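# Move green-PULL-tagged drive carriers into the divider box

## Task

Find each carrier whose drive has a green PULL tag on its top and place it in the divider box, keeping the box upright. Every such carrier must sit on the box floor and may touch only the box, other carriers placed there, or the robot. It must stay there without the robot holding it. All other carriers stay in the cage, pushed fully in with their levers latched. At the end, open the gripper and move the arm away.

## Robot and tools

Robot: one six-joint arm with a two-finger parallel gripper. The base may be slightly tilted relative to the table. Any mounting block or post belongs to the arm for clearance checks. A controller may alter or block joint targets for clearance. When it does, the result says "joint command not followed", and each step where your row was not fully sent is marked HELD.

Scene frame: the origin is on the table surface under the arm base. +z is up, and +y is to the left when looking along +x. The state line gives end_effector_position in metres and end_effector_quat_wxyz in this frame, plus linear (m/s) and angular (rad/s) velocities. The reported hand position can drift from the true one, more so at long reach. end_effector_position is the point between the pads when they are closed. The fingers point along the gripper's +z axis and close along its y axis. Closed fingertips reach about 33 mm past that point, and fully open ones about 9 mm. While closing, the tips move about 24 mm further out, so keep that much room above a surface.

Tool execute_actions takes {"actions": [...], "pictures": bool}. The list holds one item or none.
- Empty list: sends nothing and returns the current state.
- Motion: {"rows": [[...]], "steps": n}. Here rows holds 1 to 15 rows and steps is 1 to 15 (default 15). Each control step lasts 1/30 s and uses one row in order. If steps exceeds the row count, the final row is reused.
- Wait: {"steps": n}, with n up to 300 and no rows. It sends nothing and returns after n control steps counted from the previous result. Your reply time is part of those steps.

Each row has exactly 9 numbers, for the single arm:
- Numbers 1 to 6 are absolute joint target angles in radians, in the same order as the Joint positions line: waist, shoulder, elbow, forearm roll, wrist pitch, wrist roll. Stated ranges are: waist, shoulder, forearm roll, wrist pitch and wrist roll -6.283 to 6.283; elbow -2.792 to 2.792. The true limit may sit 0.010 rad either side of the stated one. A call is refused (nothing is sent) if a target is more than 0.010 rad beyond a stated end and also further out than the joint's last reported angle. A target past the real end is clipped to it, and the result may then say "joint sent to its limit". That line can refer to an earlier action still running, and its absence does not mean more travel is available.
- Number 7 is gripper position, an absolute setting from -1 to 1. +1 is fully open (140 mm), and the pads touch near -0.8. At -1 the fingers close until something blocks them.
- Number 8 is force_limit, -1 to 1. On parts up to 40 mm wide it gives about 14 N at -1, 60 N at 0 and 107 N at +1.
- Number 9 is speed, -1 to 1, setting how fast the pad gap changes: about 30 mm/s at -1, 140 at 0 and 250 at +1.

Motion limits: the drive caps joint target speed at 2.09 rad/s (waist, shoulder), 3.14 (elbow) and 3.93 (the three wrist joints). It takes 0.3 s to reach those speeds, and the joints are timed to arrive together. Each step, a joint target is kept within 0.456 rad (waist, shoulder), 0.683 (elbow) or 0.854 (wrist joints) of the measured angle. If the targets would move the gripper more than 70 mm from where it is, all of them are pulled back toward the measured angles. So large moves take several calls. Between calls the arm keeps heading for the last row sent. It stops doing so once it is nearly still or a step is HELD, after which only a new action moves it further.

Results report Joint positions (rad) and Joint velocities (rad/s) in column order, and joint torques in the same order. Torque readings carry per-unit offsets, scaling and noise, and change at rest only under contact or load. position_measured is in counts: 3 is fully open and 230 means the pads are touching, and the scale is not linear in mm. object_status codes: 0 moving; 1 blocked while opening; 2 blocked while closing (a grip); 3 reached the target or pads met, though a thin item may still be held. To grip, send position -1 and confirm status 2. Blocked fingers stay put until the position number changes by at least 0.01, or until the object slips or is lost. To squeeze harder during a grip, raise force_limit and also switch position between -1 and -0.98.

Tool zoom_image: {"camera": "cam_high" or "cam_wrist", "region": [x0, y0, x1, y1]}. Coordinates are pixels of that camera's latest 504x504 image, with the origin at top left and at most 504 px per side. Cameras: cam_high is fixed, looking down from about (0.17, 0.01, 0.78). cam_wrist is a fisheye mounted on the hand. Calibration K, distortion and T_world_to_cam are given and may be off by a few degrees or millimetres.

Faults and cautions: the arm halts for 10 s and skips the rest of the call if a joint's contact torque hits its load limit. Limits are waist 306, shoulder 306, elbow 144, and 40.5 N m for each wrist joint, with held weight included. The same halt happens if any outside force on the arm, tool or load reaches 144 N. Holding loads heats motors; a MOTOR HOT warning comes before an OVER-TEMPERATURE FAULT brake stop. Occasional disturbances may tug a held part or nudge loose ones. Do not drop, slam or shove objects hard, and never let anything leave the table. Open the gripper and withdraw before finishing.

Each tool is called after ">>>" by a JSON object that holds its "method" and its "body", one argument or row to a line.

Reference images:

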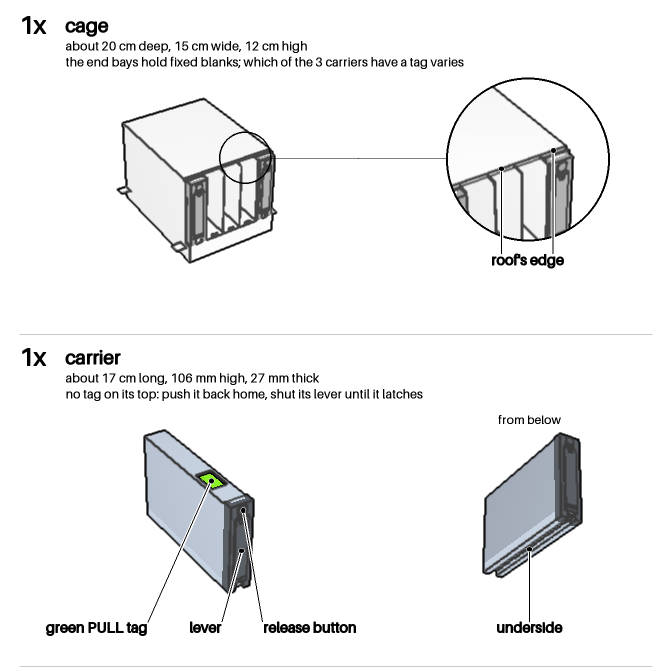

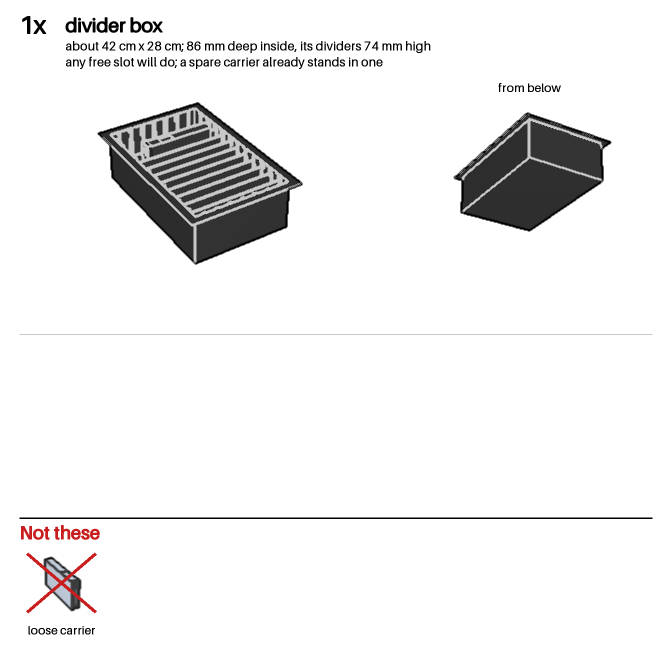

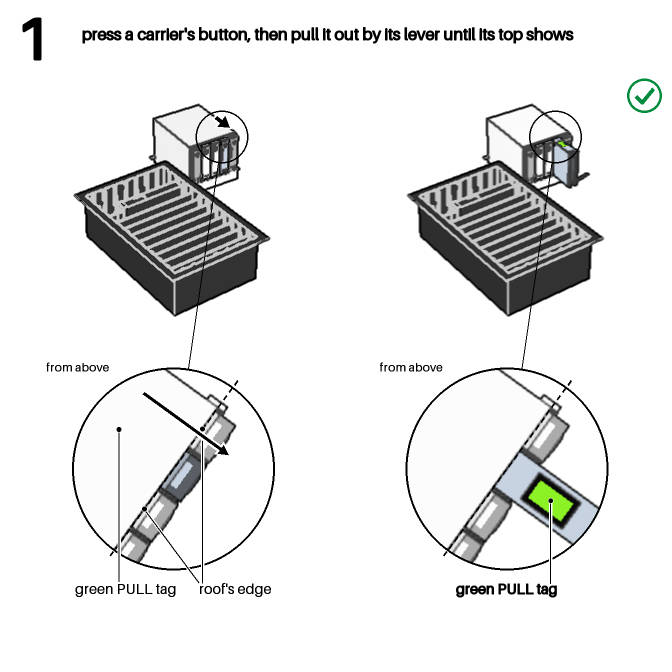

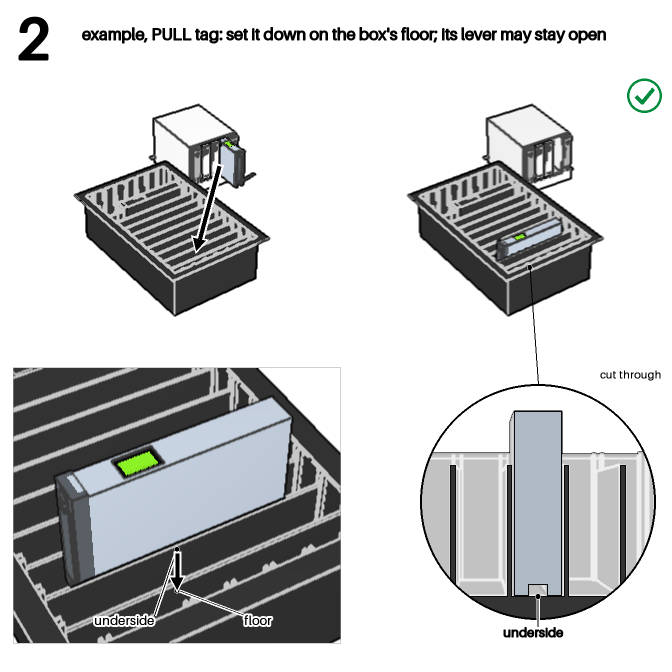

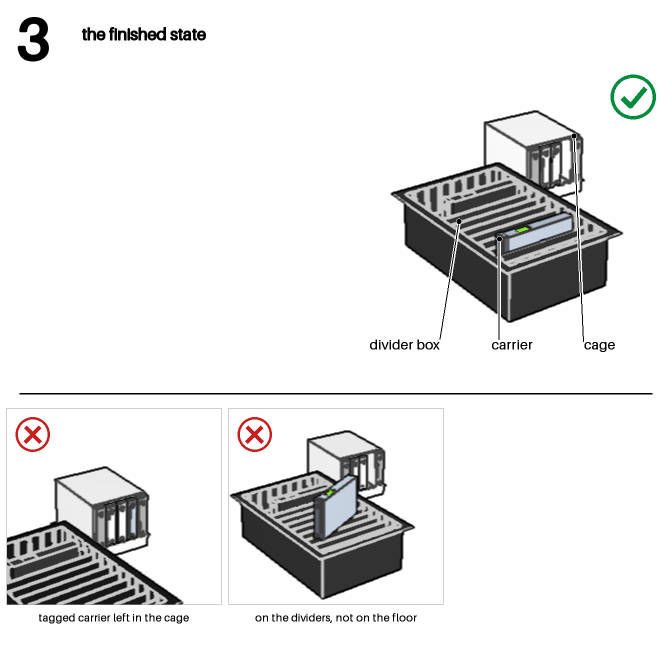

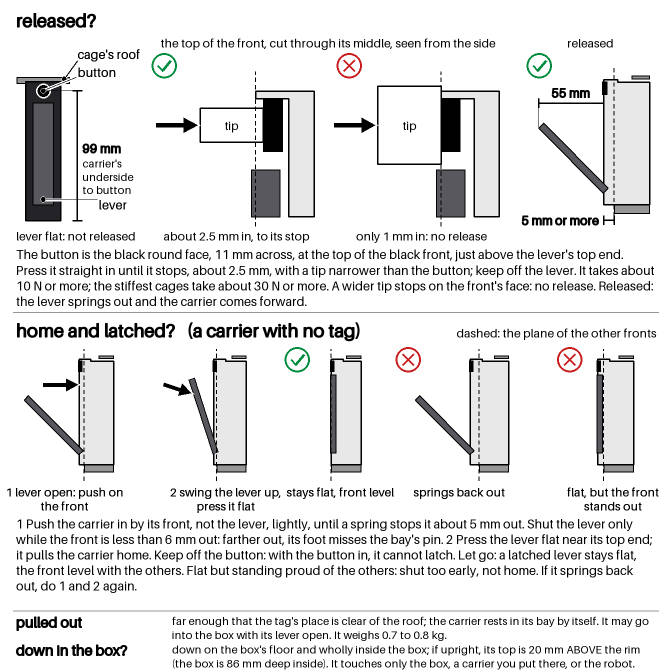

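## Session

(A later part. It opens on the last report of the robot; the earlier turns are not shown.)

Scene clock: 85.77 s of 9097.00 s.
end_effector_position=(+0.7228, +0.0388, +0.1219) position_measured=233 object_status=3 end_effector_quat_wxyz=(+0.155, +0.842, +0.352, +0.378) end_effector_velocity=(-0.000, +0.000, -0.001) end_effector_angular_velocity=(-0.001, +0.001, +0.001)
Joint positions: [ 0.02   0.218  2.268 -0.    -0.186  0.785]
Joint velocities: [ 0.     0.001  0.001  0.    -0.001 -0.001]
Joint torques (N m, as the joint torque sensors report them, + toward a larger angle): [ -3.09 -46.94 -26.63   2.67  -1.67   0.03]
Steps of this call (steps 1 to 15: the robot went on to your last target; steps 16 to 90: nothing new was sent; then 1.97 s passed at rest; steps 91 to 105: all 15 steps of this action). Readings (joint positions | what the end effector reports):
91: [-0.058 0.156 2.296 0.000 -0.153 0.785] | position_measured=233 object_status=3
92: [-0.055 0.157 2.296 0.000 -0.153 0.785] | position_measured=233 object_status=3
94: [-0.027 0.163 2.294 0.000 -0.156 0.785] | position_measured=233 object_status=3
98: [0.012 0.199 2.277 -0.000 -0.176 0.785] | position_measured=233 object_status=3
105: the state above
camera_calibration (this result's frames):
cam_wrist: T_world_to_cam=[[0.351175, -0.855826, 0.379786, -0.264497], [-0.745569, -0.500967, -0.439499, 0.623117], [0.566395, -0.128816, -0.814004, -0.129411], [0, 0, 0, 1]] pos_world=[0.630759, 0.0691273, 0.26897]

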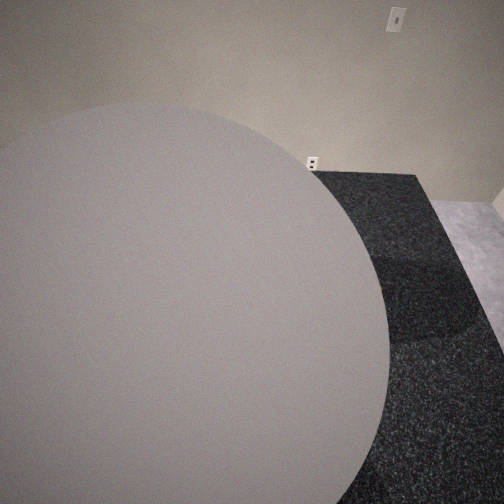

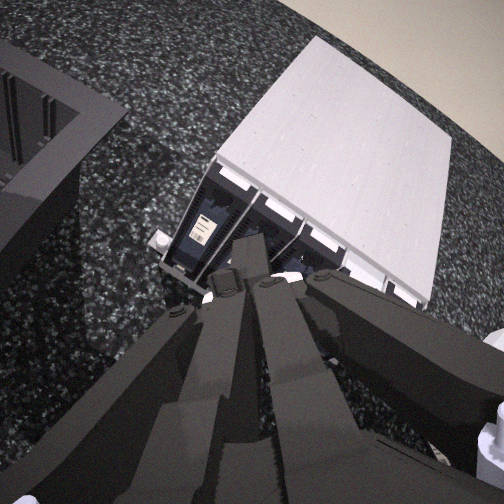

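>>> {"method": "execute_actions", "body": {
  "actions": [
    {"rows": [[0.0195,0.2213,2.2663,0,-0.1876,0.785,-1,0,0.5],[0.0189,0.2226,2.2645,0,-0.1871,0.785,-1,0,0.5],[0.0189,0.2239,2.2628,0,-0.1867,0.785,-1,0,0.5],[0.0189,0.2252,2.261,0,-0.1862,0.785,-1,0,0.5],[0.0189,0.2259,2.2601,0,-0.186,0.785,-1,0,0.5],[0.0189,0.2265,2.2592,0,-0.1857,0.785,-1,0,0.5],[0.0189,0.2272,2.2583,0,-0.1855,0.785,-1,0,0.5],[0.0189,0.2278,2.2574,0,-0.1852,0.785,-1,0,0.5],[0.0189,0.2285,2.2565,0,-0.185,0.785,-1,0,0.5],[0.0189,0.2291,2.2556,0,-0.1847,0.785,-1,0,0.5]], "steps": 15}
  ]
}}

>>> {"method": "zoom_image", "body": {
  "camera": "cam_wrist",
  "region": [220, 180, 310, 270]
}}

Scene clock: 89.83 s of 9097.00 s.
end_effector_position=(+0.7298, +0.0379, +0.1207) position_measured=233 object_status=3 end_effector_quat_wxyz=(+0.155, +0.842, +0.351, +0.378) end_effector_velocity=(+0.000, +0.002, -0.000) end_effector_angular_velocity=(-0.000, +0.000, +0.002)
Joint positions: [ 0.019  0.229  2.256  0.    -0.185  0.785]
Joint velocities: [ 0.002  0.001 -0.001 -0.     0.    -0.   ]
Joint torques (N m, as the joint torque sensors report them, + toward a larger angle): [ -3.4  -45.37 -34.41   2.97  -4.49  -0.07]
Steps of this call (steps 1 to 15: the robot went on to your last target; steps 16 to 90: nothing new was sent; then 0.57 s passed at rest; steps 91 to 105: all 15 steps of this action). Readings (joint positions | what the end effector reports):
91: [0.020 0.218 2.267 0.000 -0.186 0.785] | position_measured=233 object_status=3
92: [0.020 0.219 2.267 0.000 -0.186 0.785] | position_measured=233 object_status=3
94: [0.020 0.222 2.265 0.000 -0.187 0.785] | position_measured=233 object_status=3
98: [0.019 0.226 2.260 0.000 -0.186 0.785] | position_measured=233 object_status=3
105: the state above
camera_calibration (this result's frames):
cam_wrist: T_world_to_cam=[[0.350167, -0.856273, 0.379709, -0.266459], [-0.746272, -0.500023, -0.43938, 0.627834], [0.566093, -0.12951, -0.814105, -0.13422], [0, 0, 0, 1]] pos_world=[0.637821, 0.0683864, 0.267765]

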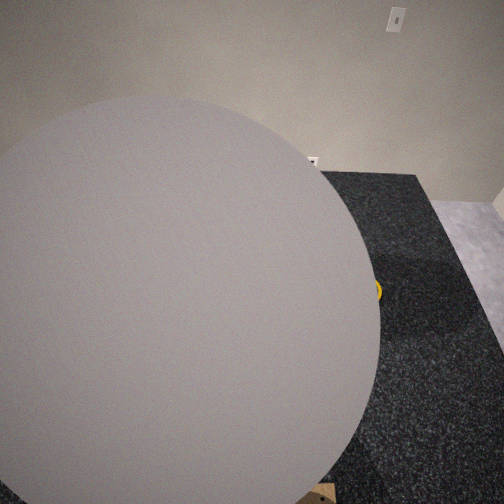

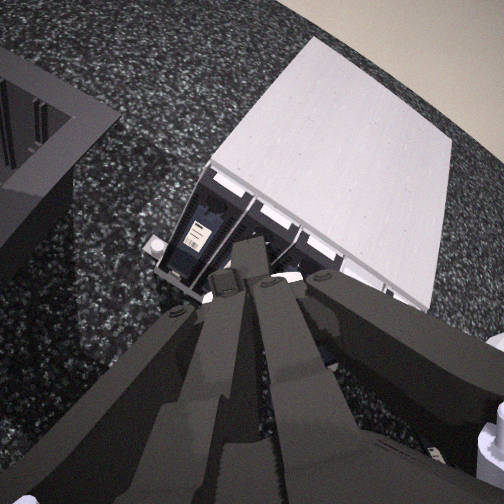

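Region (220, 180, 310, 270) of cam_wrist's 504x504 image, scaled by 5.600, with more detail than that image has.

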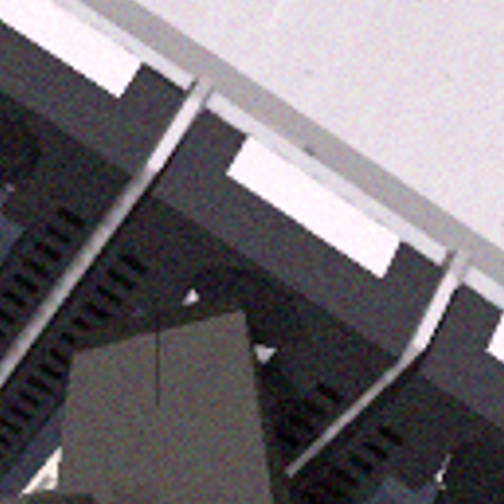

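>>> {"method": "execute_actions", "body": {
  "actions": [
    {"rows": [[0.0189,0.2301,2.2543,0,-0.1844,0.785,-1,0,0.5],[0.0189,0.2311,2.2529,0,-0.184,0.785,-1,0,0.5],[0.0189,0.2311,2.2529,0,-0.184,0.785,-1,0,0.5],[0.0189,0.2311,2.2529,0,-0.184,0.785,-1,0,0.5],[0.0189,0.2311,2.2529,0,-0.184,0.785,-1,0,0.5],[0.0189,0.2311,2.2529,0,-0.184,0.785,-1,0,0.5],[0.0189,0.2239,2.2628,0,-0.1867,0.785,-1,0,0.5],[0.0189,0.2239,2.2628,0,-0.1867,0.785,-1,0,0.5],[0.0189,0.2239,2.2628,0,-0.1867,0.785,-1,0,0.5],[0.0189,0.1565,2.296,0,-0.1526,0.785,-1,0,0.5]], "steps": 15}
  ]
}}

Scene clock: 99.57 s of 9097.00 s.
end_effector_position=(+0.7026, +0.0377, +0.1392) position_measured=233 object_status=3 end_effector_quat_wxyz=(+0.155, +0.842, +0.351, +0.378) end_effector_velocity=(-0.092, -0.001, +0.068) end_effector_angular_velocity=(+0.000, -0.005, -0.001)
Joint positions: [ 0.019  0.163  2.293  0.    -0.156  0.785]
Joint velocities: [-0.    -0.239  0.117  0.001  0.118 -0.   ]
Joint torques (N m, as the joint torque sensors report them, + toward a larger angle): [ -6.96 -17.2  -30.34   3.14  -1.97   0.16]
Steps of this call (steps 1 to 15: the robot went on to your last target; steps 16 to 90: nothing new was sent; then 6.23 s passed at rest; steps 91 to 105: all 15 steps of this action). Readings (joint positions | what the end effector reports):
91: [0.019 0.229 2.256 0.000 -0.185 0.785] | position_measured=233 object_status=3
92: [0.019 0.229 2.255 0.000 -0.185 0.785] | position_measured=233 object_status=3
94: [0.019 0.231 2.254 0.000 -0.184 0.785] | position_measured=233 object_status=3
98: [0.019 0.229 2.255 0.000 -0.185 0.785] | position_measured=233 object_status=3
105: the state above
camera_calibration (this result's frames):
cam_wrist: T_world_to_cam=[[0.349763, -0.856304, 0.380012, -0.263903], [-0.745929, -0.499959, -0.440035, 0.615399], [0.566794, -0.129554, -0.813609, -0.10437], [0, 0, 0, 1]] pos_world=[0.610504, 0.0681711, 0.286167]

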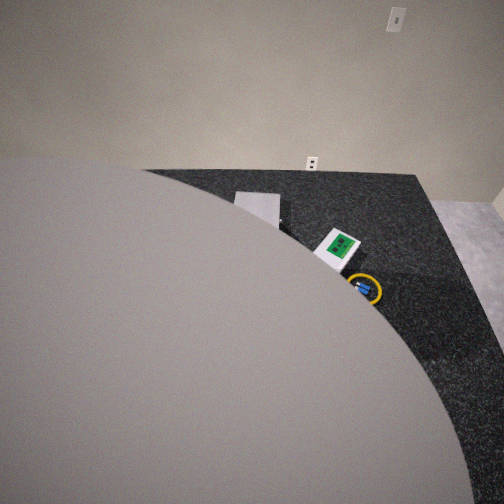

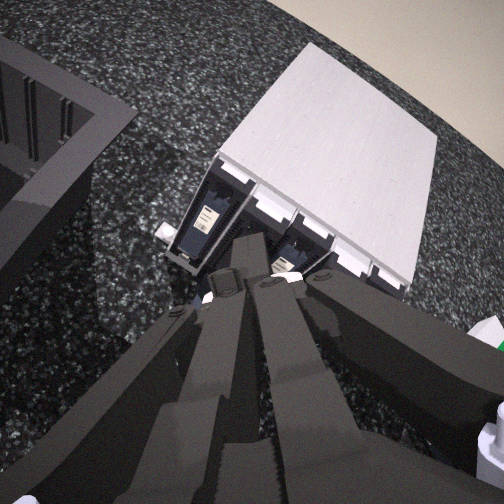

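C2 is released too. Moving to a top-down pose.

>>> {"method": "execute_actions", "body": {
  "actions": [
    {"rows": [[0.025,0.119,2.0026,0,0.598,1.25,-0.2,0,0]], "steps": 13}
  ],
  "pictures": false
}}

>>> {"method": "execute_actions", "body": {
  "actions": [
    {"rows": [[0.0312,0.3549,1.6998,0,1.0869,1.669,-0.2,0,0]], "steps": 15}
  ]
}}

Scene clock: 101.23 s of 9097.00 s.
end_effector_position=(+0.6891, +0.0415, +0.1950) position_measured=154 object_status=0 end_effector_quat_wxyz=(+0.037, +0.959, +0.174, +0.220) end_effector_velocity=(-0.071, +0.005, +0.137) end_effector_angular_velocity=(+0.280, +0.600, -0.585)
Joint positions: [0.025 0.121 2.02  0.    0.551 1.221]
Joint velocities: [ 0.008 -0.053 -0.413  0.     1.063  0.659]
Joint torques (N m, as the joint torque sensors report them, + toward a larger angle): [ -1.01 -39.05 -24.01   2.29  -0.47  -0.29]
Steps of this call (steps 1 to 15: the robot went on to your last target; steps 16 to 37: nothing new was sent; steps 38 to 50: all 13 steps of this action). Readings (joint positions | what the end effector reports):
38: [0.019 0.156 2.296 0.000 -0.152 0.785] | position_measured=233 object_status=0
39: [0.019 0.156 2.294 0.000 -0.145 0.789] | position_measured=233 object_status=0
41: [0.019 0.153 2.272 0.000 -0.089 0.824] | position_measured=215 object_status=0
45: [0.022 0.139 2.160 0.000 0.195 1.001] | position_measured=185 object_status=0
50: the state above

Scene clock: 101.73 s of 9097.00 s.
end_effector_position=(+0.7095, +0.0465, +0.1698) position_measured=154 object_status=3 end_effector_quat_wxyz=(-0.001, +0.999, -0.040, +0.000) end_effector_velocity=(-0.001, +0.000, +0.000) end_effector_angular_velocity=(+0.000, +0.002, -0.002)
Joint positions: [0.031 0.355 1.7   0.    1.087 1.669]
Joint velocities: [ 0.    -0.001 -0.     0.001  0.003  0.002]
Joint torques (N m, as the joint torque sensors report them, + toward a larger angle): [  0.03 -73.68 -36.98   3.85   0.05   0.08]
Steps of this call (steps 1 to 15: all 15 steps of this action). Readings (joint positions | what the end effector reports):
1: [0.025 0.120 2.009 0.000 0.580 1.239] | position_measured=154 object_status=0
2: [0.025 0.122 1.998 0.000 0.607 1.257] | position_measured=154 object_status=0
4: [0.026 0.147 1.949 0.000 0.699 1.327] | position_measured=154 object_status=0
8: [0.029 0.279 1.779 0.000 0.969 1.561] | position_measured=154 object_status=3
15: the state above
camera_calibration (this result's frames):
cam_wrist: T_world_to_cam=[[-0.320138, -0.947353, -0.00579175, 0.274601], [-0.913582, 0.307096, 0.266572, 0.599806], [-0.250759, 0.0906309, -0.963798, 0.51312], [0, 0, 0, 1]] pos_world=[0.764552, 0.0294422, 0.336243]

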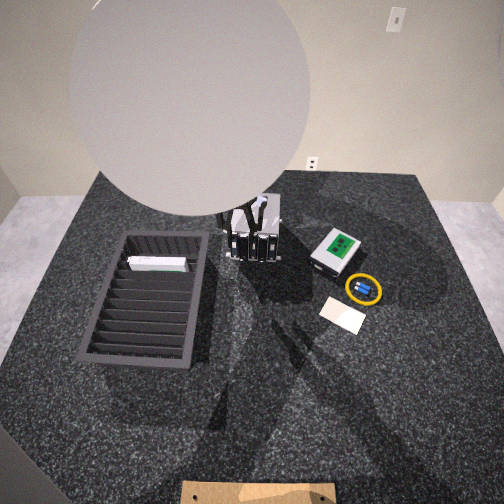

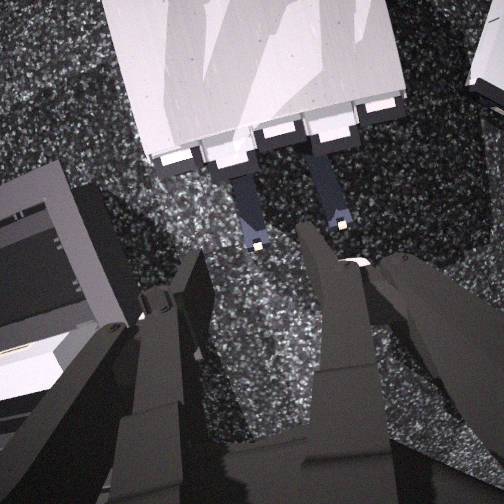

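>>> {"method": "zoom_image", "body": {
  "camera": "cam_wrist",
  "region": [140, 90, 410, 280]
}}

Region (140, 90, 410, 280) of cam_wrist's 504x504 image, scaled by 1.867, with more detail than that image has; it fills the top 355 rows of this view, and the rest is white.

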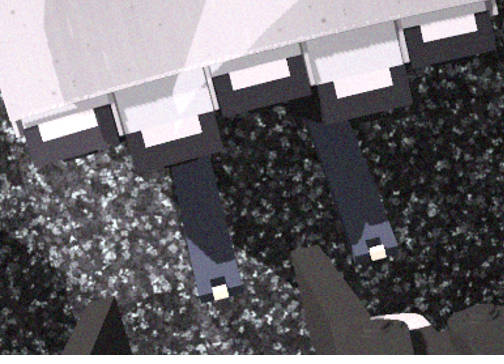

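>>> {"method": "execute_actions", "body": {
  "actions": [
    {"rows": [[0.0312,0.4282,1.769,0,0.9443,1.669,-0.3,0,0]], "steps": 15}
  ]
}}

Scene clock: 107.27 s of 9097.00 s.
end_effector_position=(+0.7097, +0.0466, +0.0851) position_measured=167 object_status=3 end_effector_quat_wxyz=(-0.001, +0.999, -0.040, +0.000) end_effector_velocity=(-0.002, +0.001, -0.002) end_effector_angular_velocity=(-0.000, +0.003, +0.002)
Joint positions: [ 0.031  0.428  1.769 -0.     0.944  1.669]
Joint velocities: [ 0.002  0.001  0.002 -0.001 -0.     0.001]
Joint torques (N m, as the joint torque sensors report them, + toward a larger angle): [ -0.71 -71.34 -32.97   3.4    0.05  -0.03]
Steps of this call (steps 1 to 15: the robot went on to your last target; steps 16 to 90: nothing new was sent; then 2.03 s passed at rest; steps 91 to 105: all 15 steps of this action). Readings (joint positions | what the end effector reports):
91: [0.031 0.355 1.700 0.000 1.087 1.669] | position_measured=154 object_status=0
92: [0.031 0.358 1.702 0.000 1.080 1.669] | position_measured=157 object_status=0
94: [0.031 0.385 1.728 0.000 1.026 1.669] | position_measured=167 object_status=0
98: [0.031 0.427 1.768 -0.000 0.948 1.669] | position_measured=167 object_status=0
105: the state above
camera_calibration (this result's frames):
cam_wrist: T_world_to_cam=[[-0.320338, -0.947285, -0.00586102, 0.274396], [-0.913632, 0.307311, 0.266151, 0.622677], [-0.25032, 0.0906132, -0.963914, 0.431258], [0, 0, 0, 1]] pos_world=[0.76475, 0.0294973, 0.251578]

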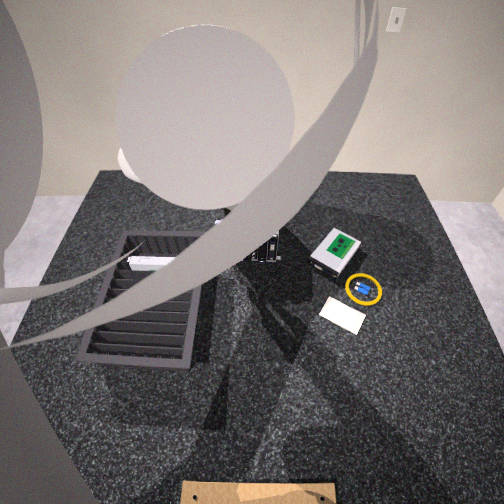

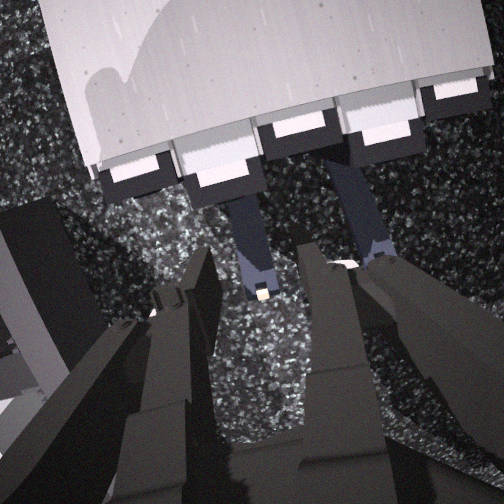

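>>> {"method": "execute_actions", "body": {
  "actions": [
    {"rows": [[0.0305,0.4282,1.769,0,0.9443,1.669,-1,0,0]], "steps": 12}
  ],
  "pictures": false
}}

Scene clock: 109.10 s of 9097.00 s.
end_effector_position=(+0.7097, +0.0462, +0.0850) position_measured=210 object_status=0 end_effector_quat_wxyz=(-0.001, +0.999, -0.041, +0.000) end_effector_velocity=(+0.000, +0.001, -0.000) end_effector_angular_velocity=(+0.000, +0.000, +0.001)
Joint positions: [0.031 0.428 1.769 0.    0.944 1.669]
Joint velocities: [ 0.001  0.    -0.     0.     0.    -0.   ]
Joint torques (N m, as the joint torque sensors report them, + toward a larger angle): [ -1.93 -68.12 -31.83   2.96  -1.79  -0.18]
Steps of this call (steps 1 to 15: the robot went on to your last target; steps 16 to 43: nothing new was sent; steps 44 to 55: all 12 steps of this action). Readings (joint positions | what the end effector reports):
44: [0.031 0.428 1.769 0.000 0.944 1.669] | position_measured=167 object_status=0
45: [0.031 0.428 1.769 0.000 0.944 1.669] | position_measured=170 object_status=0
47: [0.031 0.428 1.769 0.000 0.944 1.669] | position_measured=185 object_status=0
51: [0.031 0.428 1.769 0.000 0.944 1.669] | position_measured=210 object_status=0
55: the state above

>>> {"method": "execute_actions", "body": {
  "actions": [
    {"rows": [[0.0308,0.4258,1.7726,0,0.9431,1.6693,-1,0,0],[0.0312,0.4219,1.7786,0,0.9410,1.6697,-1,0,0],[0.0319,0.4164,1.7871,0,0.9381,1.6704,-1,0,0],[0.0326,0.4100,1.7967,0,0.9347,1.6711,-1,0,0],[0.0334,0.4029,1.8076,0,0.9310,1.6719,-1,0,0],[0.0342,0.3958,1.8184,0,0.9273,1.6727,-1,0,0],[0.0350,0.3887,1.8293,0,0.9235,1.6735,-1,0,0],[0.0358,0.3816,1.8401,0,0.9198,1.6743,-1,0,0],[0.0366,0.3745,1.8510,0,0.9160,1.6751,-1,0,0],[0.0374,0.3674,1.8619,0,0.9123,1.6759,-1,0,0],[0.0382,0.3611,1.8715,0,0.9090,1.6767,-1,0,0],[0.0388,0.3556,1.8799,0,0.9061,1.6773,-1,0,0],[0.0392,0.3516,1.8860,0,0.9040,1.6777,-1,0,0],[0.0395,0.3493,1.8896,0,0.9028,1.678,-1,0,0]], "steps": 15}
  ]
}}

Scene clock: 114.57 s of 9097.00 s.
end_effector_position=(+0.6538, +0.0507, +0.0850) position_measured=210 object_status=2 end_effector_quat_wxyz=(-0.001, +0.999, -0.041, +0.000) end_effector_velocity=(-0.091, +0.006, -0.002) end_effector_angular_velocity=(-0.000, +0.000, -0.001)
Joint positions: [ 0.039  0.354  1.882 -0.     0.906  1.677]
Joint velocities: [ 0.013 -0.119  0.181 -0.    -0.062  0.014]
Joint torques (N m, as the joint torque sensors report them, + toward a larger angle): [ -4.46 -68.95 -34.43   3.46  -0.05   0.01]
Steps of this call (steps 1 to 15: the robot went on to your last target; steps 16 to 90: nothing new was sent; then 1.97 s passed at rest; steps 91 to 105: all 15 steps of this action). Readings (joint positions | what the end effector reports):
91: [0.031 0.428 1.769 0.000 0.944 1.669] | position_measured=210 object_status=2
92: [0.030 0.428 1.770 -0.000 0.944 1.669] | position_measured=210 object_status=2
94: [0.031 0.422 1.778 -0.000 0.941 1.670] | position_measured=210 object_status=2
98: [0.034 0.400 1.813 -0.000 0.929 1.672] | position_measured=210 object_status=2
105: the state above
camera_calibration (this result's frames):
cam_wrist: T_world_to_cam=[[-0.320961, -0.947075, -0.00569521, 0.260771], [-0.913289, 0.307907, 0.266638, 0.570079], [-0.250773, 0.0907819, -0.96378, 0.417022], [0, 0, 0, 1]] pos_world=[0.708922, 0.0335804, 0.251397]

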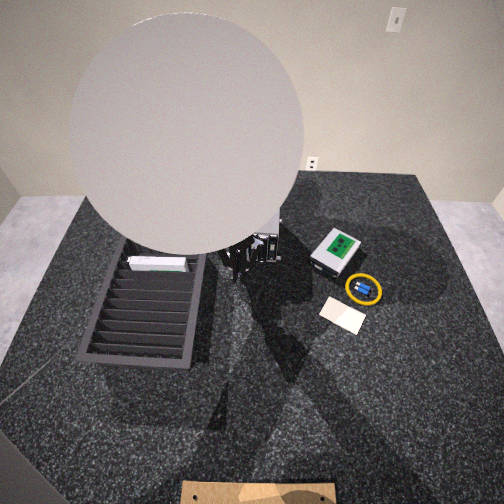

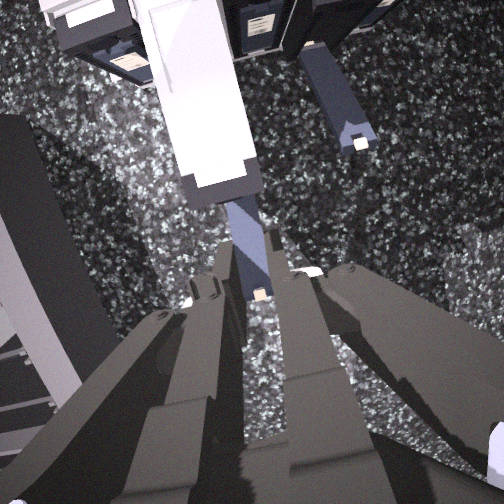

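>>> {"method": "execute_actions", "body": {
  "actions": [
    {"rows": [[0.0392,0.3516,1.8860,0,0.9040,1.6777,-1,0,0],[0.0388,0.3556,1.8799,0,0.9061,1.6773,-1,0,0],[0.0382,0.3611,1.8715,0,0.9090,1.6767,-1,0,0],[0.0374,0.3674,1.8619,0,0.9123,1.6759,-1,0,0],[0.0366,0.3745,1.8510,0,0.9160,1.6751,-1,0,0],[0.0358,0.3816,1.8401,0,0.9198,1.6743,-1,0,0],[0.0350,0.3887,1.8293,0,0.9235,1.6735,-1,0,0],[0.0342,0.3958,1.8184,0,0.9273,1.6727,-1,0,0],[0.0334,0.4029,1.8076,0,0.9310,1.6719,-1,0,0],[0.0326,0.4100,1.7967,0,0.9347,1.6711,-1,0,0],[0.0319,0.4164,1.7871,0,0.9381,1.6704,-1,0,0],[0.0312,0.4219,1.7786,0,0.9410,1.6697,-1,0,0],[0.0308,0.4258,1.7726,0,0.9431,1.6693,-1,0,0],[0.0303,0.4295,1.7669,0,0.9451,1.6688,-1,0,0],[0.0300,0.4329,1.7617,0,0.947,1.6685,-1,0,0]], "steps": 15}
  ],
  "pictures": false
}}

>>> {"method": "execute_actions", "body": {
  "actions": [
    {"steps": 8}
  ]
}}

Scene clock: 121.13 s of 9097.00 s.
end_effector_position=(+0.7060, +0.0465, +0.0851) position_measured=210 object_status=2 end_effector_quat_wxyz=(-0.001, +0.999, -0.041, +0.000) end_effector_velocity=(+0.101, -0.008, -0.002) end_effector_angular_velocity=(+0.000, +0.002, +0.001)
Joint positions: [0.031 0.423 1.776 0.    0.942 1.67 ]
Joint velocities: [-0.014  0.136 -0.209  0.     0.074 -0.016]
Joint torques (N m, as the joint torque sensors report them, + toward a larger angle): [ -3.98 -77.8  -31.96   3.21  -0.25  -0.35]
Steps of this call (steps 1 to 15: the robot went on to your last target; steps 16 to 90: nothing new was sent; then 3.07 s passed at rest; steps 91 to 105: all 15 steps of this action). Readings (joint positions | what the end effector reports):
91: [0.040 0.349 1.890 0.000 0.903 1.678] | position_measured=210 object_status=2
92: [0.040 0.350 1.889 0.000 0.903 1.678] | position_measured=210 object_status=2
94: [0.039 0.355 1.881 0.000 0.906 1.678] | position_measured=210 object_status=2
98: [0.036 0.378 1.846 0.000 0.918 1.675] | position_measured=210 object_status=2
105: the state above

Scene clock: 121.40 s of 9097.00 s.
end_effector_position=(+0.7131, +0.0458, +0.0850) position_measured=210 object_status=2 end_effector_quat_wxyz=(-0.001, +0.999, -0.041, +0.000) end_effector_velocity=(+0.001, +0.001, -0.000) end_effector_angular_velocity=(+0.000, -0.000, +0.000)
Joint positions: [0.03  0.433 1.762 0.    0.947 1.669]
Joint velocities: [ 0.001  0.001 -0.001  0.001  0.     0.   ]
Joint torques (N m, as the joint torque sensors report them, + toward a larger angle): [ -1.57 -70.19 -32.5    3.27  -1.91   0.07]
Steps of this call (steps 1 to 8: the robot went on to your last target). Readings (joint positions | what the end effector reports):
1: [0.031 0.427 1.770 0.000 0.944 1.669] | position_measured=210 object_status=2
2: [0.030 0.430 1.765 0.000 0.946 1.669] | position_measured=210 object_status=2
4: [0.030 0.432 1.762 0.000 0.947 1.669] | position_measured=210 object_status=2
8: the state above
camera_calibration (this result's frames):
cam_wrist: T_world_to_cam=[[-0.321007, -0.947059, -0.00583325, 0.275252], [-0.913332, 0.307934, 0.266462, 0.625766], [-0.250558, 0.0908638, -0.963828, 0.432178], [0, 0, 0, 1]] pos_world=[0.768176, 0.028716, 0.251408]

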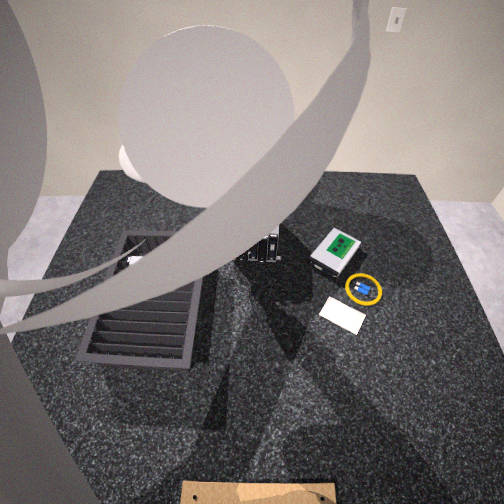

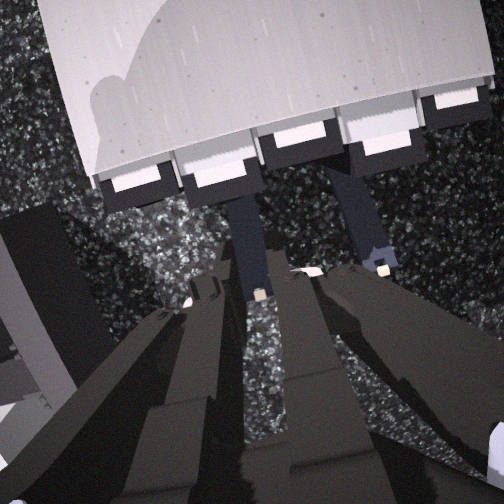

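>>> {"method": "zoom_image", "body": {
  "camera": "cam_wrist",
  "region": [90, 80, 440, 230]
}}

Region (90, 80, 440, 230) of cam_wrist's 504x504 image, scaled by 1.440, with more detail than that image has; it fills the top 216 rows of this view, and the rest is white.

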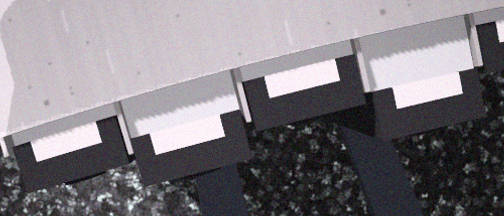

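>>> {"method": "execute_actions", "body": {
  "actions": [
    {"rows": [[0.0299,0.4342,1.7596,0,0.9478,1.6684,-1,0,0],[0.0299,0.4342,1.7596,0,0.9478,1.6684,-1,0,0],[0.0297,0.4356,1.7575,0,0.9485,1.6682,-1,0,0]], "steps": 9}
  ]
}}

>>> {"method": "zoom_image", "body": {
  "camera": "cam_wrist",
  "region": [90, 100, 350, 230]
}}

Scene clock: 123.87 s of 9097.00 s.
end_effector_position=(+0.7150, +0.0456, +0.0849) position_measured=210 object_status=2 end_effector_quat_wxyz=(-0.001, +0.999, -0.041, -0.000) end_effector_velocity=(+0.000, -0.000, -0.000) end_effector_angular_velocity=(-0.000, +0.000, -0.000)
Joint positions: [0.03  0.435 1.758 0.    0.949 1.668]
Joint velocities: [-0.001  0.    -0.    -0.     0.     0.   ]
Joint torques (N m, as the joint torque sensors report them, + toward a larger angle): [ -4.21 -56.27 -36.55   2.92  -9.4    0.08]
Steps of this call (steps 1 to 30: the robot went on to your last target; steps 31 to 65: nothing new was sent; steps 66 to 74: all 9 steps of this action). Readings (joint positions | what the end effector reports):
66: [0.030 0.433 1.762 0.000 0.947 1.668] | position_measured=210 object_status=2
67: [0.030 0.433 1.761 0.000 0.947 1.668] | position_measured=210 object_status=2
69: [0.030 0.435 1.759 0.000 0.948 1.668] | position_measured=210 object_status=2
73: [0.030 0.435 1.758 0.000 0.949 1.668] | position_measured=210 object_status=2
74: the state above
camera_calibration (this result's frames):
cam_wrist: T_world_to_cam=[[-0.321006, -0.94706, -0.00570325, 0.275661], [-0.91323, 0.307932, 0.266813, 0.627431], [-0.250932, 0.090857, -0.963731, 0.432863], [0, 0, 0, 1]] pos_world=[0.770097, 0.0285324, 0.251329]

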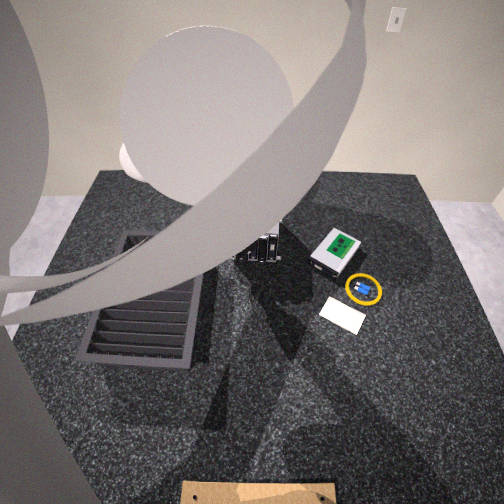

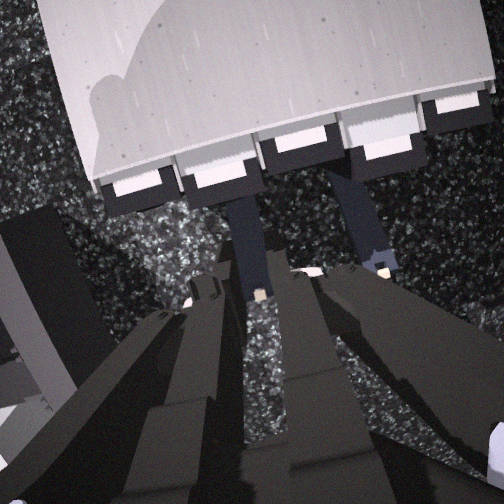

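Region (90, 100, 350, 230) of cam_wrist's 504x504 image, scaled by 1.938, with more detail than that image has.

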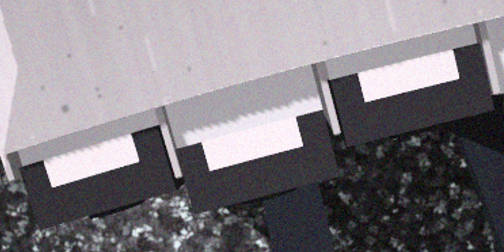

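>>> {"method": "execute_actions", "body": {
  "actions": [
    {"rows": [[0.0299,0.4338,1.7602,0,0.9476,1.6684,-1,0,0],[0.0299,0.4338,1.7602,0,0.9476,1.6684,-1,0,0],[0.0299,0.4338,1.7602,0,0.9476,1.6684,-1,0,0],[0.0299,0.4338,1.7602,0,0.9476,1.6684,-0.3,0,0],[0.0299,0.4338,1.7602,0,0.9476,1.6684,-0.3,0,0],[0.0299,0.4338,1.7602,0,0.9476,1.6684,-0.3,0,0],[0.0299,0.4338,1.7602,0,0.9476,1.6684,-0.3,0,0],[0.0299,0.4338,1.7602,0,0.9476,1.6684,-0.3,0,0],[0.0299,0.388,1.734,0,1.0196,1.6684,-0.3,0,0]], "steps": 15}
  ],
  "pictures": false
}}

>>> {"method": "execute_actions", "body": {
  "actions": [
    {"rows": [[-0.0511,0.378,1.750,0,1.0136,1.5867,-0.3,0,0],[-0.0511,0.378,1.750,0,1.0136,1.5867,-0.3,0,0],[-0.0511,0.378,1.750,0,1.0136,1.5867,-0.3,0,0],[-0.0511,0.378,1.750,0,1.0136,1.5867,-0.3,0,0],[-0.0511,0.378,1.750,0,1.0136,1.5867,-0.3,0,0],[-0.0511,0.378,1.750,0,1.0136,1.5867,-0.3,0,0],[-0.0511,0.378,1.750,0,1.0136,1.5867,-0.3,0,0],[-0.0511,0.4181,1.7849,0,0.9386,1.5867,-0.3,0,0]], "steps": 15}
  ]
}}

Scene clock: 128.03 s of 9097.00 s.
end_effector_position=(+0.7103, +0.0456, +0.1294) position_measured=167 object_status=0 end_effector_quat_wxyz=(-0.001, +0.999, -0.041, +0.000) end_effector_velocity=(-0.011, +0.000, +0.004) end_effector_angular_velocity=(+0.000, +0.027, -0.000)
Joint positions: [0.03  0.388 1.734 0.    1.018 1.668]
Joint velocities: [ 0.    -0.006  0.     0.001  0.033  0.   ]
Joint torques (N m, as the joint torque sensors report them, + toward a larger angle): [ -2.49 -53.71 -26.9    2.96  -0.32  -0.21]
Steps of this call (steps 1 to 15: the robot went on to your last target; steps 16 to 90: nothing new was sent; then 0.67 s passed at rest; steps 91 to 105: all 15 steps of this action). Readings (joint positions | what the end effector reports):
91: [0.030 0.436 1.757 0.000 0.948 1.668] | position_measured=210 object_status=2
92: [0.030 0.435 1.758 0.000 0.948 1.668] | position_measured=210 object_status=2
94: [0.030 0.435 1.759 0.000 0.947 1.668] | position_measured=210 object_status=0
98: [0.030 0.434 1.760 0.000 0.947 1.668] | position_measured=185 object_status=0
105: the state above

Scene clock: 128.53 s of 9097.00 s.
end_effector_position=(+0.7035, -0.0113, +0.0853) position_measured=167 object_status=3 end_effector_quat_wxyz=(-0.001, +0.999, -0.040, +0.000) end_effector_velocity=(+0.003, -0.001, -0.003) end_effector_angular_velocity=(+0.000, -0.009, -0.002)
Joint positions: [-0.051  0.418  1.785  0.     0.939  1.587]
Joint velocities: [-0.001  0.003  0.002  0.001 -0.014  0.   ]
Joint torques (N m, as the joint torque sensors report them, + toward a larger angle): [ -2.22 -68.68 -32.13   3.39   0.12  -0.12]
Steps of this call (steps 1 to 15: all 15 steps of this action). Readings (joint positions | what the end effector reports):
1: [0.030 0.388 1.734 0.000 1.019 1.668] | position_measured=167 object_status=0
2: [0.027 0.388 1.735 0.000 1.019 1.664] | position_measured=167 object_status=3
4: [-0.003 0.384 1.740 0.000 1.016 1.633] | position_measured=167 object_status=3
8: [-0.051 0.378 1.750 0.000 1.013 1.588] | position_measured=167 object_status=3
15: the state above
camera_calibration (this result's frames):
cam_wrist: T_world_to_cam=[[-0.320337, -0.947285, -0.00589537, 0.217576], [-0.913568, 0.307277, 0.266411, 0.634665], [-0.250556, 0.0907271, -0.963842, 0.435228], [0, 0, 0, 1]] pos_world=[0.758555, -0.0283988, 0.251692]

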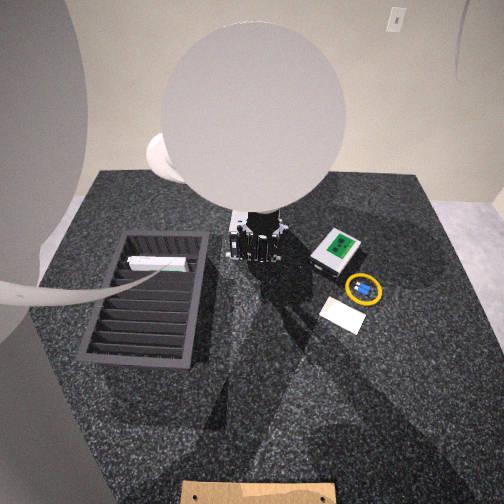

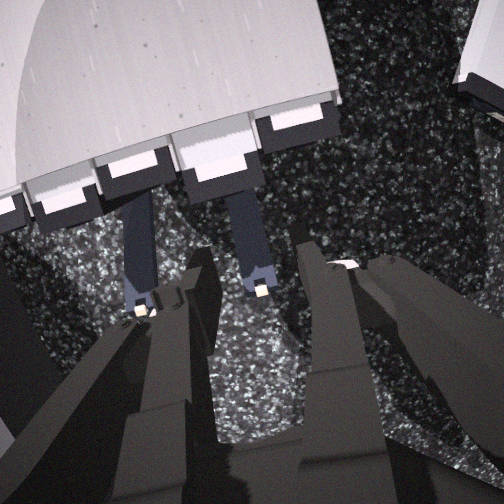

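>>> {"method": "execute_actions", "body": {
  "actions": [
    {"rows": [[-0.0511,0.4181,1.7849,0,0.9386,1.5867,-1,0,0.3]], "steps": 10}
  ],
  "pictures": false
}}

>>> {"method": "execute_actions", "body": {
  "actions": [
    {"rows": [[-0.0511,0.4161,1.7879,0,0.9376,1.5867,-1,0,0.3],[-0.051,0.4121,1.794,0,0.9355,1.5868,-1,0,0.3],[-0.0509,0.4068,1.8021,0,0.9327,1.5869,-1,0,0.3],[-0.0508,0.4001,1.8122,0,0.9293,1.587,-1,0,0.3],[-0.0507,0.3928,1.8233,0,0.9255,1.5871,-1,0,0.3],[-0.0506,0.3849,1.8354,0,0.9213,1.5872,-1,0,0.3],[-0.0504,0.3769,1.8476,0,0.9171,1.5874,-1,0,0.3],[-0.0503,0.3696,1.8587,0,0.9133,1.5875,-1,0,0.3],[-0.0502,0.3629,1.8688,0,0.9099,1.5876,-1,0,0.3],[-0.0501,0.3576,1.8769,0,0.9071,1.5877,-1,0,0.3],[-0.05,0.3536,1.883,0,0.905,1.5878,-1,0,0.3],[-0.05,0.3516,1.886,0,0.904,1.5878,-1,0,0.3]], "steps": 15}
  ]
}}

Scene clock: 131.57 s of 9097.00 s.
end_effector_position=(+0.7034, -0.0114, +0.0848) position_measured=210 object_status=0 end_effector_quat_wxyz=(-0.001, +0.999, -0.040, +0.000) end_effector_velocity=(+0.001, +0.001, +0.001) end_effector_angular_velocity=(+0.000, -0.002, +0.001)
Joint positions: [-0.051  0.418  1.785 -0.     0.939  1.587]
Joint velocities: [ 0.001  0.    -0.002  0.    -0.     0.   ]
Joint torques (N m, as the joint torque sensors report them, + toward a larger angle): [  0.44 -66.67 -31.63   4.06  -1.21  -0.23]
Steps of this call (steps 1 to 15: the robot went on to your last target; steps 16 to 81: nothing new was sent; steps 82 to 91: all 10 steps of this action). Readings (joint positions | what the end effector reports):
82: [-0.051 0.418 1.785 -0.000 0.939 1.587] | position_measured=167 object_status=0
83: [-0.051 0.418 1.785 -0.000 0.939 1.587] | position_measured=170 object_status=0
85: [-0.051 0.418 1.785 -0.000 0.939 1.587] | position_measured=189 object_status=0
89: [-0.051 0.418 1.785 -0.000 0.939 1.587] | position_measured=210 object_status=0
91: the state above

Scene clock: 132.07 s of 9097.00 s.
end_effector_position=(+0.6543, -0.0075, +0.0849) position_measured=210 object_status=2 end_effector_quat_wxyz=(-0.001, +0.999, -0.040, +0.000) end_effector_velocity=(-0.015, +0.002, -0.001) end_effector_angular_velocity=(+0.000, -0.003, -0.000)
Joint positions: [-0.05   0.353  1.885 -0.     0.905  1.588]
Joint velocities: [ 0.001 -0.021  0.032  0.    -0.014  0.001]
Joint torques (N m, as the joint torque sensors report them, + toward a larger angle): [ -3.04 -63.24 -35.18   3.72  -0.27   0.11]
Steps of this call (steps 1 to 15: all 15 steps of this action). Readings (joint positions | what the end effector reports):
1: [-0.051 0.418 1.785 -0.000 0.939 1.587] | position_measured=210 object_status=0
2: [-0.051 0.418 1.786 -0.000 0.938 1.587] | position_measured=210 object_status=0
4: [-0.051 0.413 1.794 -0.000 0.935 1.587] | position_measured=210 object_status=2
8: [-0.051 0.389 1.829 -0.000 0.923 1.587] | position_measured=210 object_status=2
15: the state above
camera_calibration (this result's frames):
cam_wrist: T_world_to_cam=[[-0.320312, -0.947295, -0.00574281, 0.205401], [-0.913521, 0.307276, 0.266574, 0.588623], [-0.250759, 0.0906329, -0.963797, 0.422302], [0, 0, 0, 1]] pos_world=[0.709408, -0.0245685, 0.251282]

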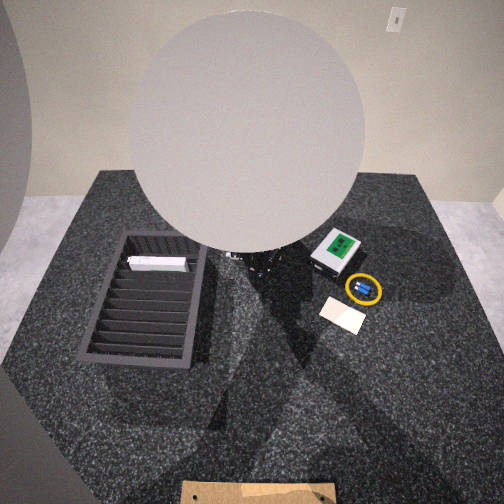

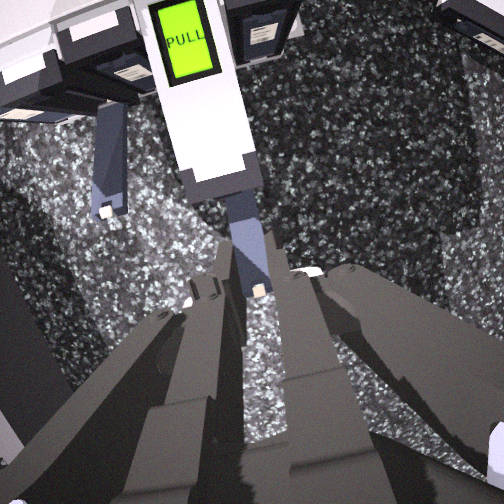

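>>> {"method": "execute_actions", "body": {
  "actions": [
    {"rows": [[-0.05,0.3496,1.8889,0,0.9031,1.5878,-1,0,0.3],[-0.0499,0.3456,1.8948,0,0.9012,1.5879,-1,0,0.3],[-0.0498,0.3396,1.9036,0,0.8984,1.588,-1,0,0.3],[-0.0496,0.3316,1.9153,0,0.8947,1.5882,-1,0,0.3],[-0.0494,0.3236,1.927,0,0.891,1.5884,-1,0,0.3],[-0.0493,0.3176,1.9358,0,0.8882,1.5885,-1,0,0.3],[-0.0492,0.3136,1.9416,0,0.8864,1.5886,-1,0,0.3],[-0.0492,0.3116,1.9446,0,0.8854,1.5886,-1,0,0.3],[-0.0492,0.3116,1.9446,0,0.8854,1.5886,-1,0,0.3],[-0.0492,0.3116,1.9446,0,0.8854,1.5886,-1,0,0.3],[-0.0492,0.3116,1.9446,0,0.8854,1.5886,-1,0,0.3],[-0.0492,0.3116,1.9446,0,0.8854,1.5886,-0.2,0,0.3]], "steps": 15}
  ],
  "pictures": false
}}

Scene clock: 137.23 s of 9097.00 s.
end_effector_position=(+0.6239, -0.0050, +0.0849) position_measured=189 object_status=0 end_effector_quat_wxyz=(-0.001, +0.999, -0.040, +0.000) end_effector_velocity=(-0.001, +0.001, -0.001) end_effector_angular_velocity=(+0.000, +0.001, +0.000)
Joint positions: [-0.049  0.312  1.944  0.     0.885  1.589]
Joint velocities: [ 0.001 -0.     0.002 -0.    -0.001  0.001]
Joint torques (N m, as the joint torque sensors report them, + toward a larger angle): [ -1.4  -60.77 -29.79   3.44  -0.15  -0.12]
Steps of this call (steps 1 to 15: the robot went on to your last target; steps 16 to 90: nothing new was sent; then 1.67 s passed at rest; steps 91 to 105: all 15 steps of this action). Readings (joint positions | what the end effector reports):
91: [-0.050 0.352 1.886 0.000 0.904 1.588] | position_measured=210 object_status=2
92: [-0.050 0.351 1.887 0.000 0.904 1.588] | position_measured=210 object_status=2
94: [-0.050 0.346 1.895 0.000 0.901 1.588] | position_measured=210 object_status=2
98: [-0.049 0.322 1.930 0.000 0.890 1.588] | position_measured=210 object_status=2
105: the state above


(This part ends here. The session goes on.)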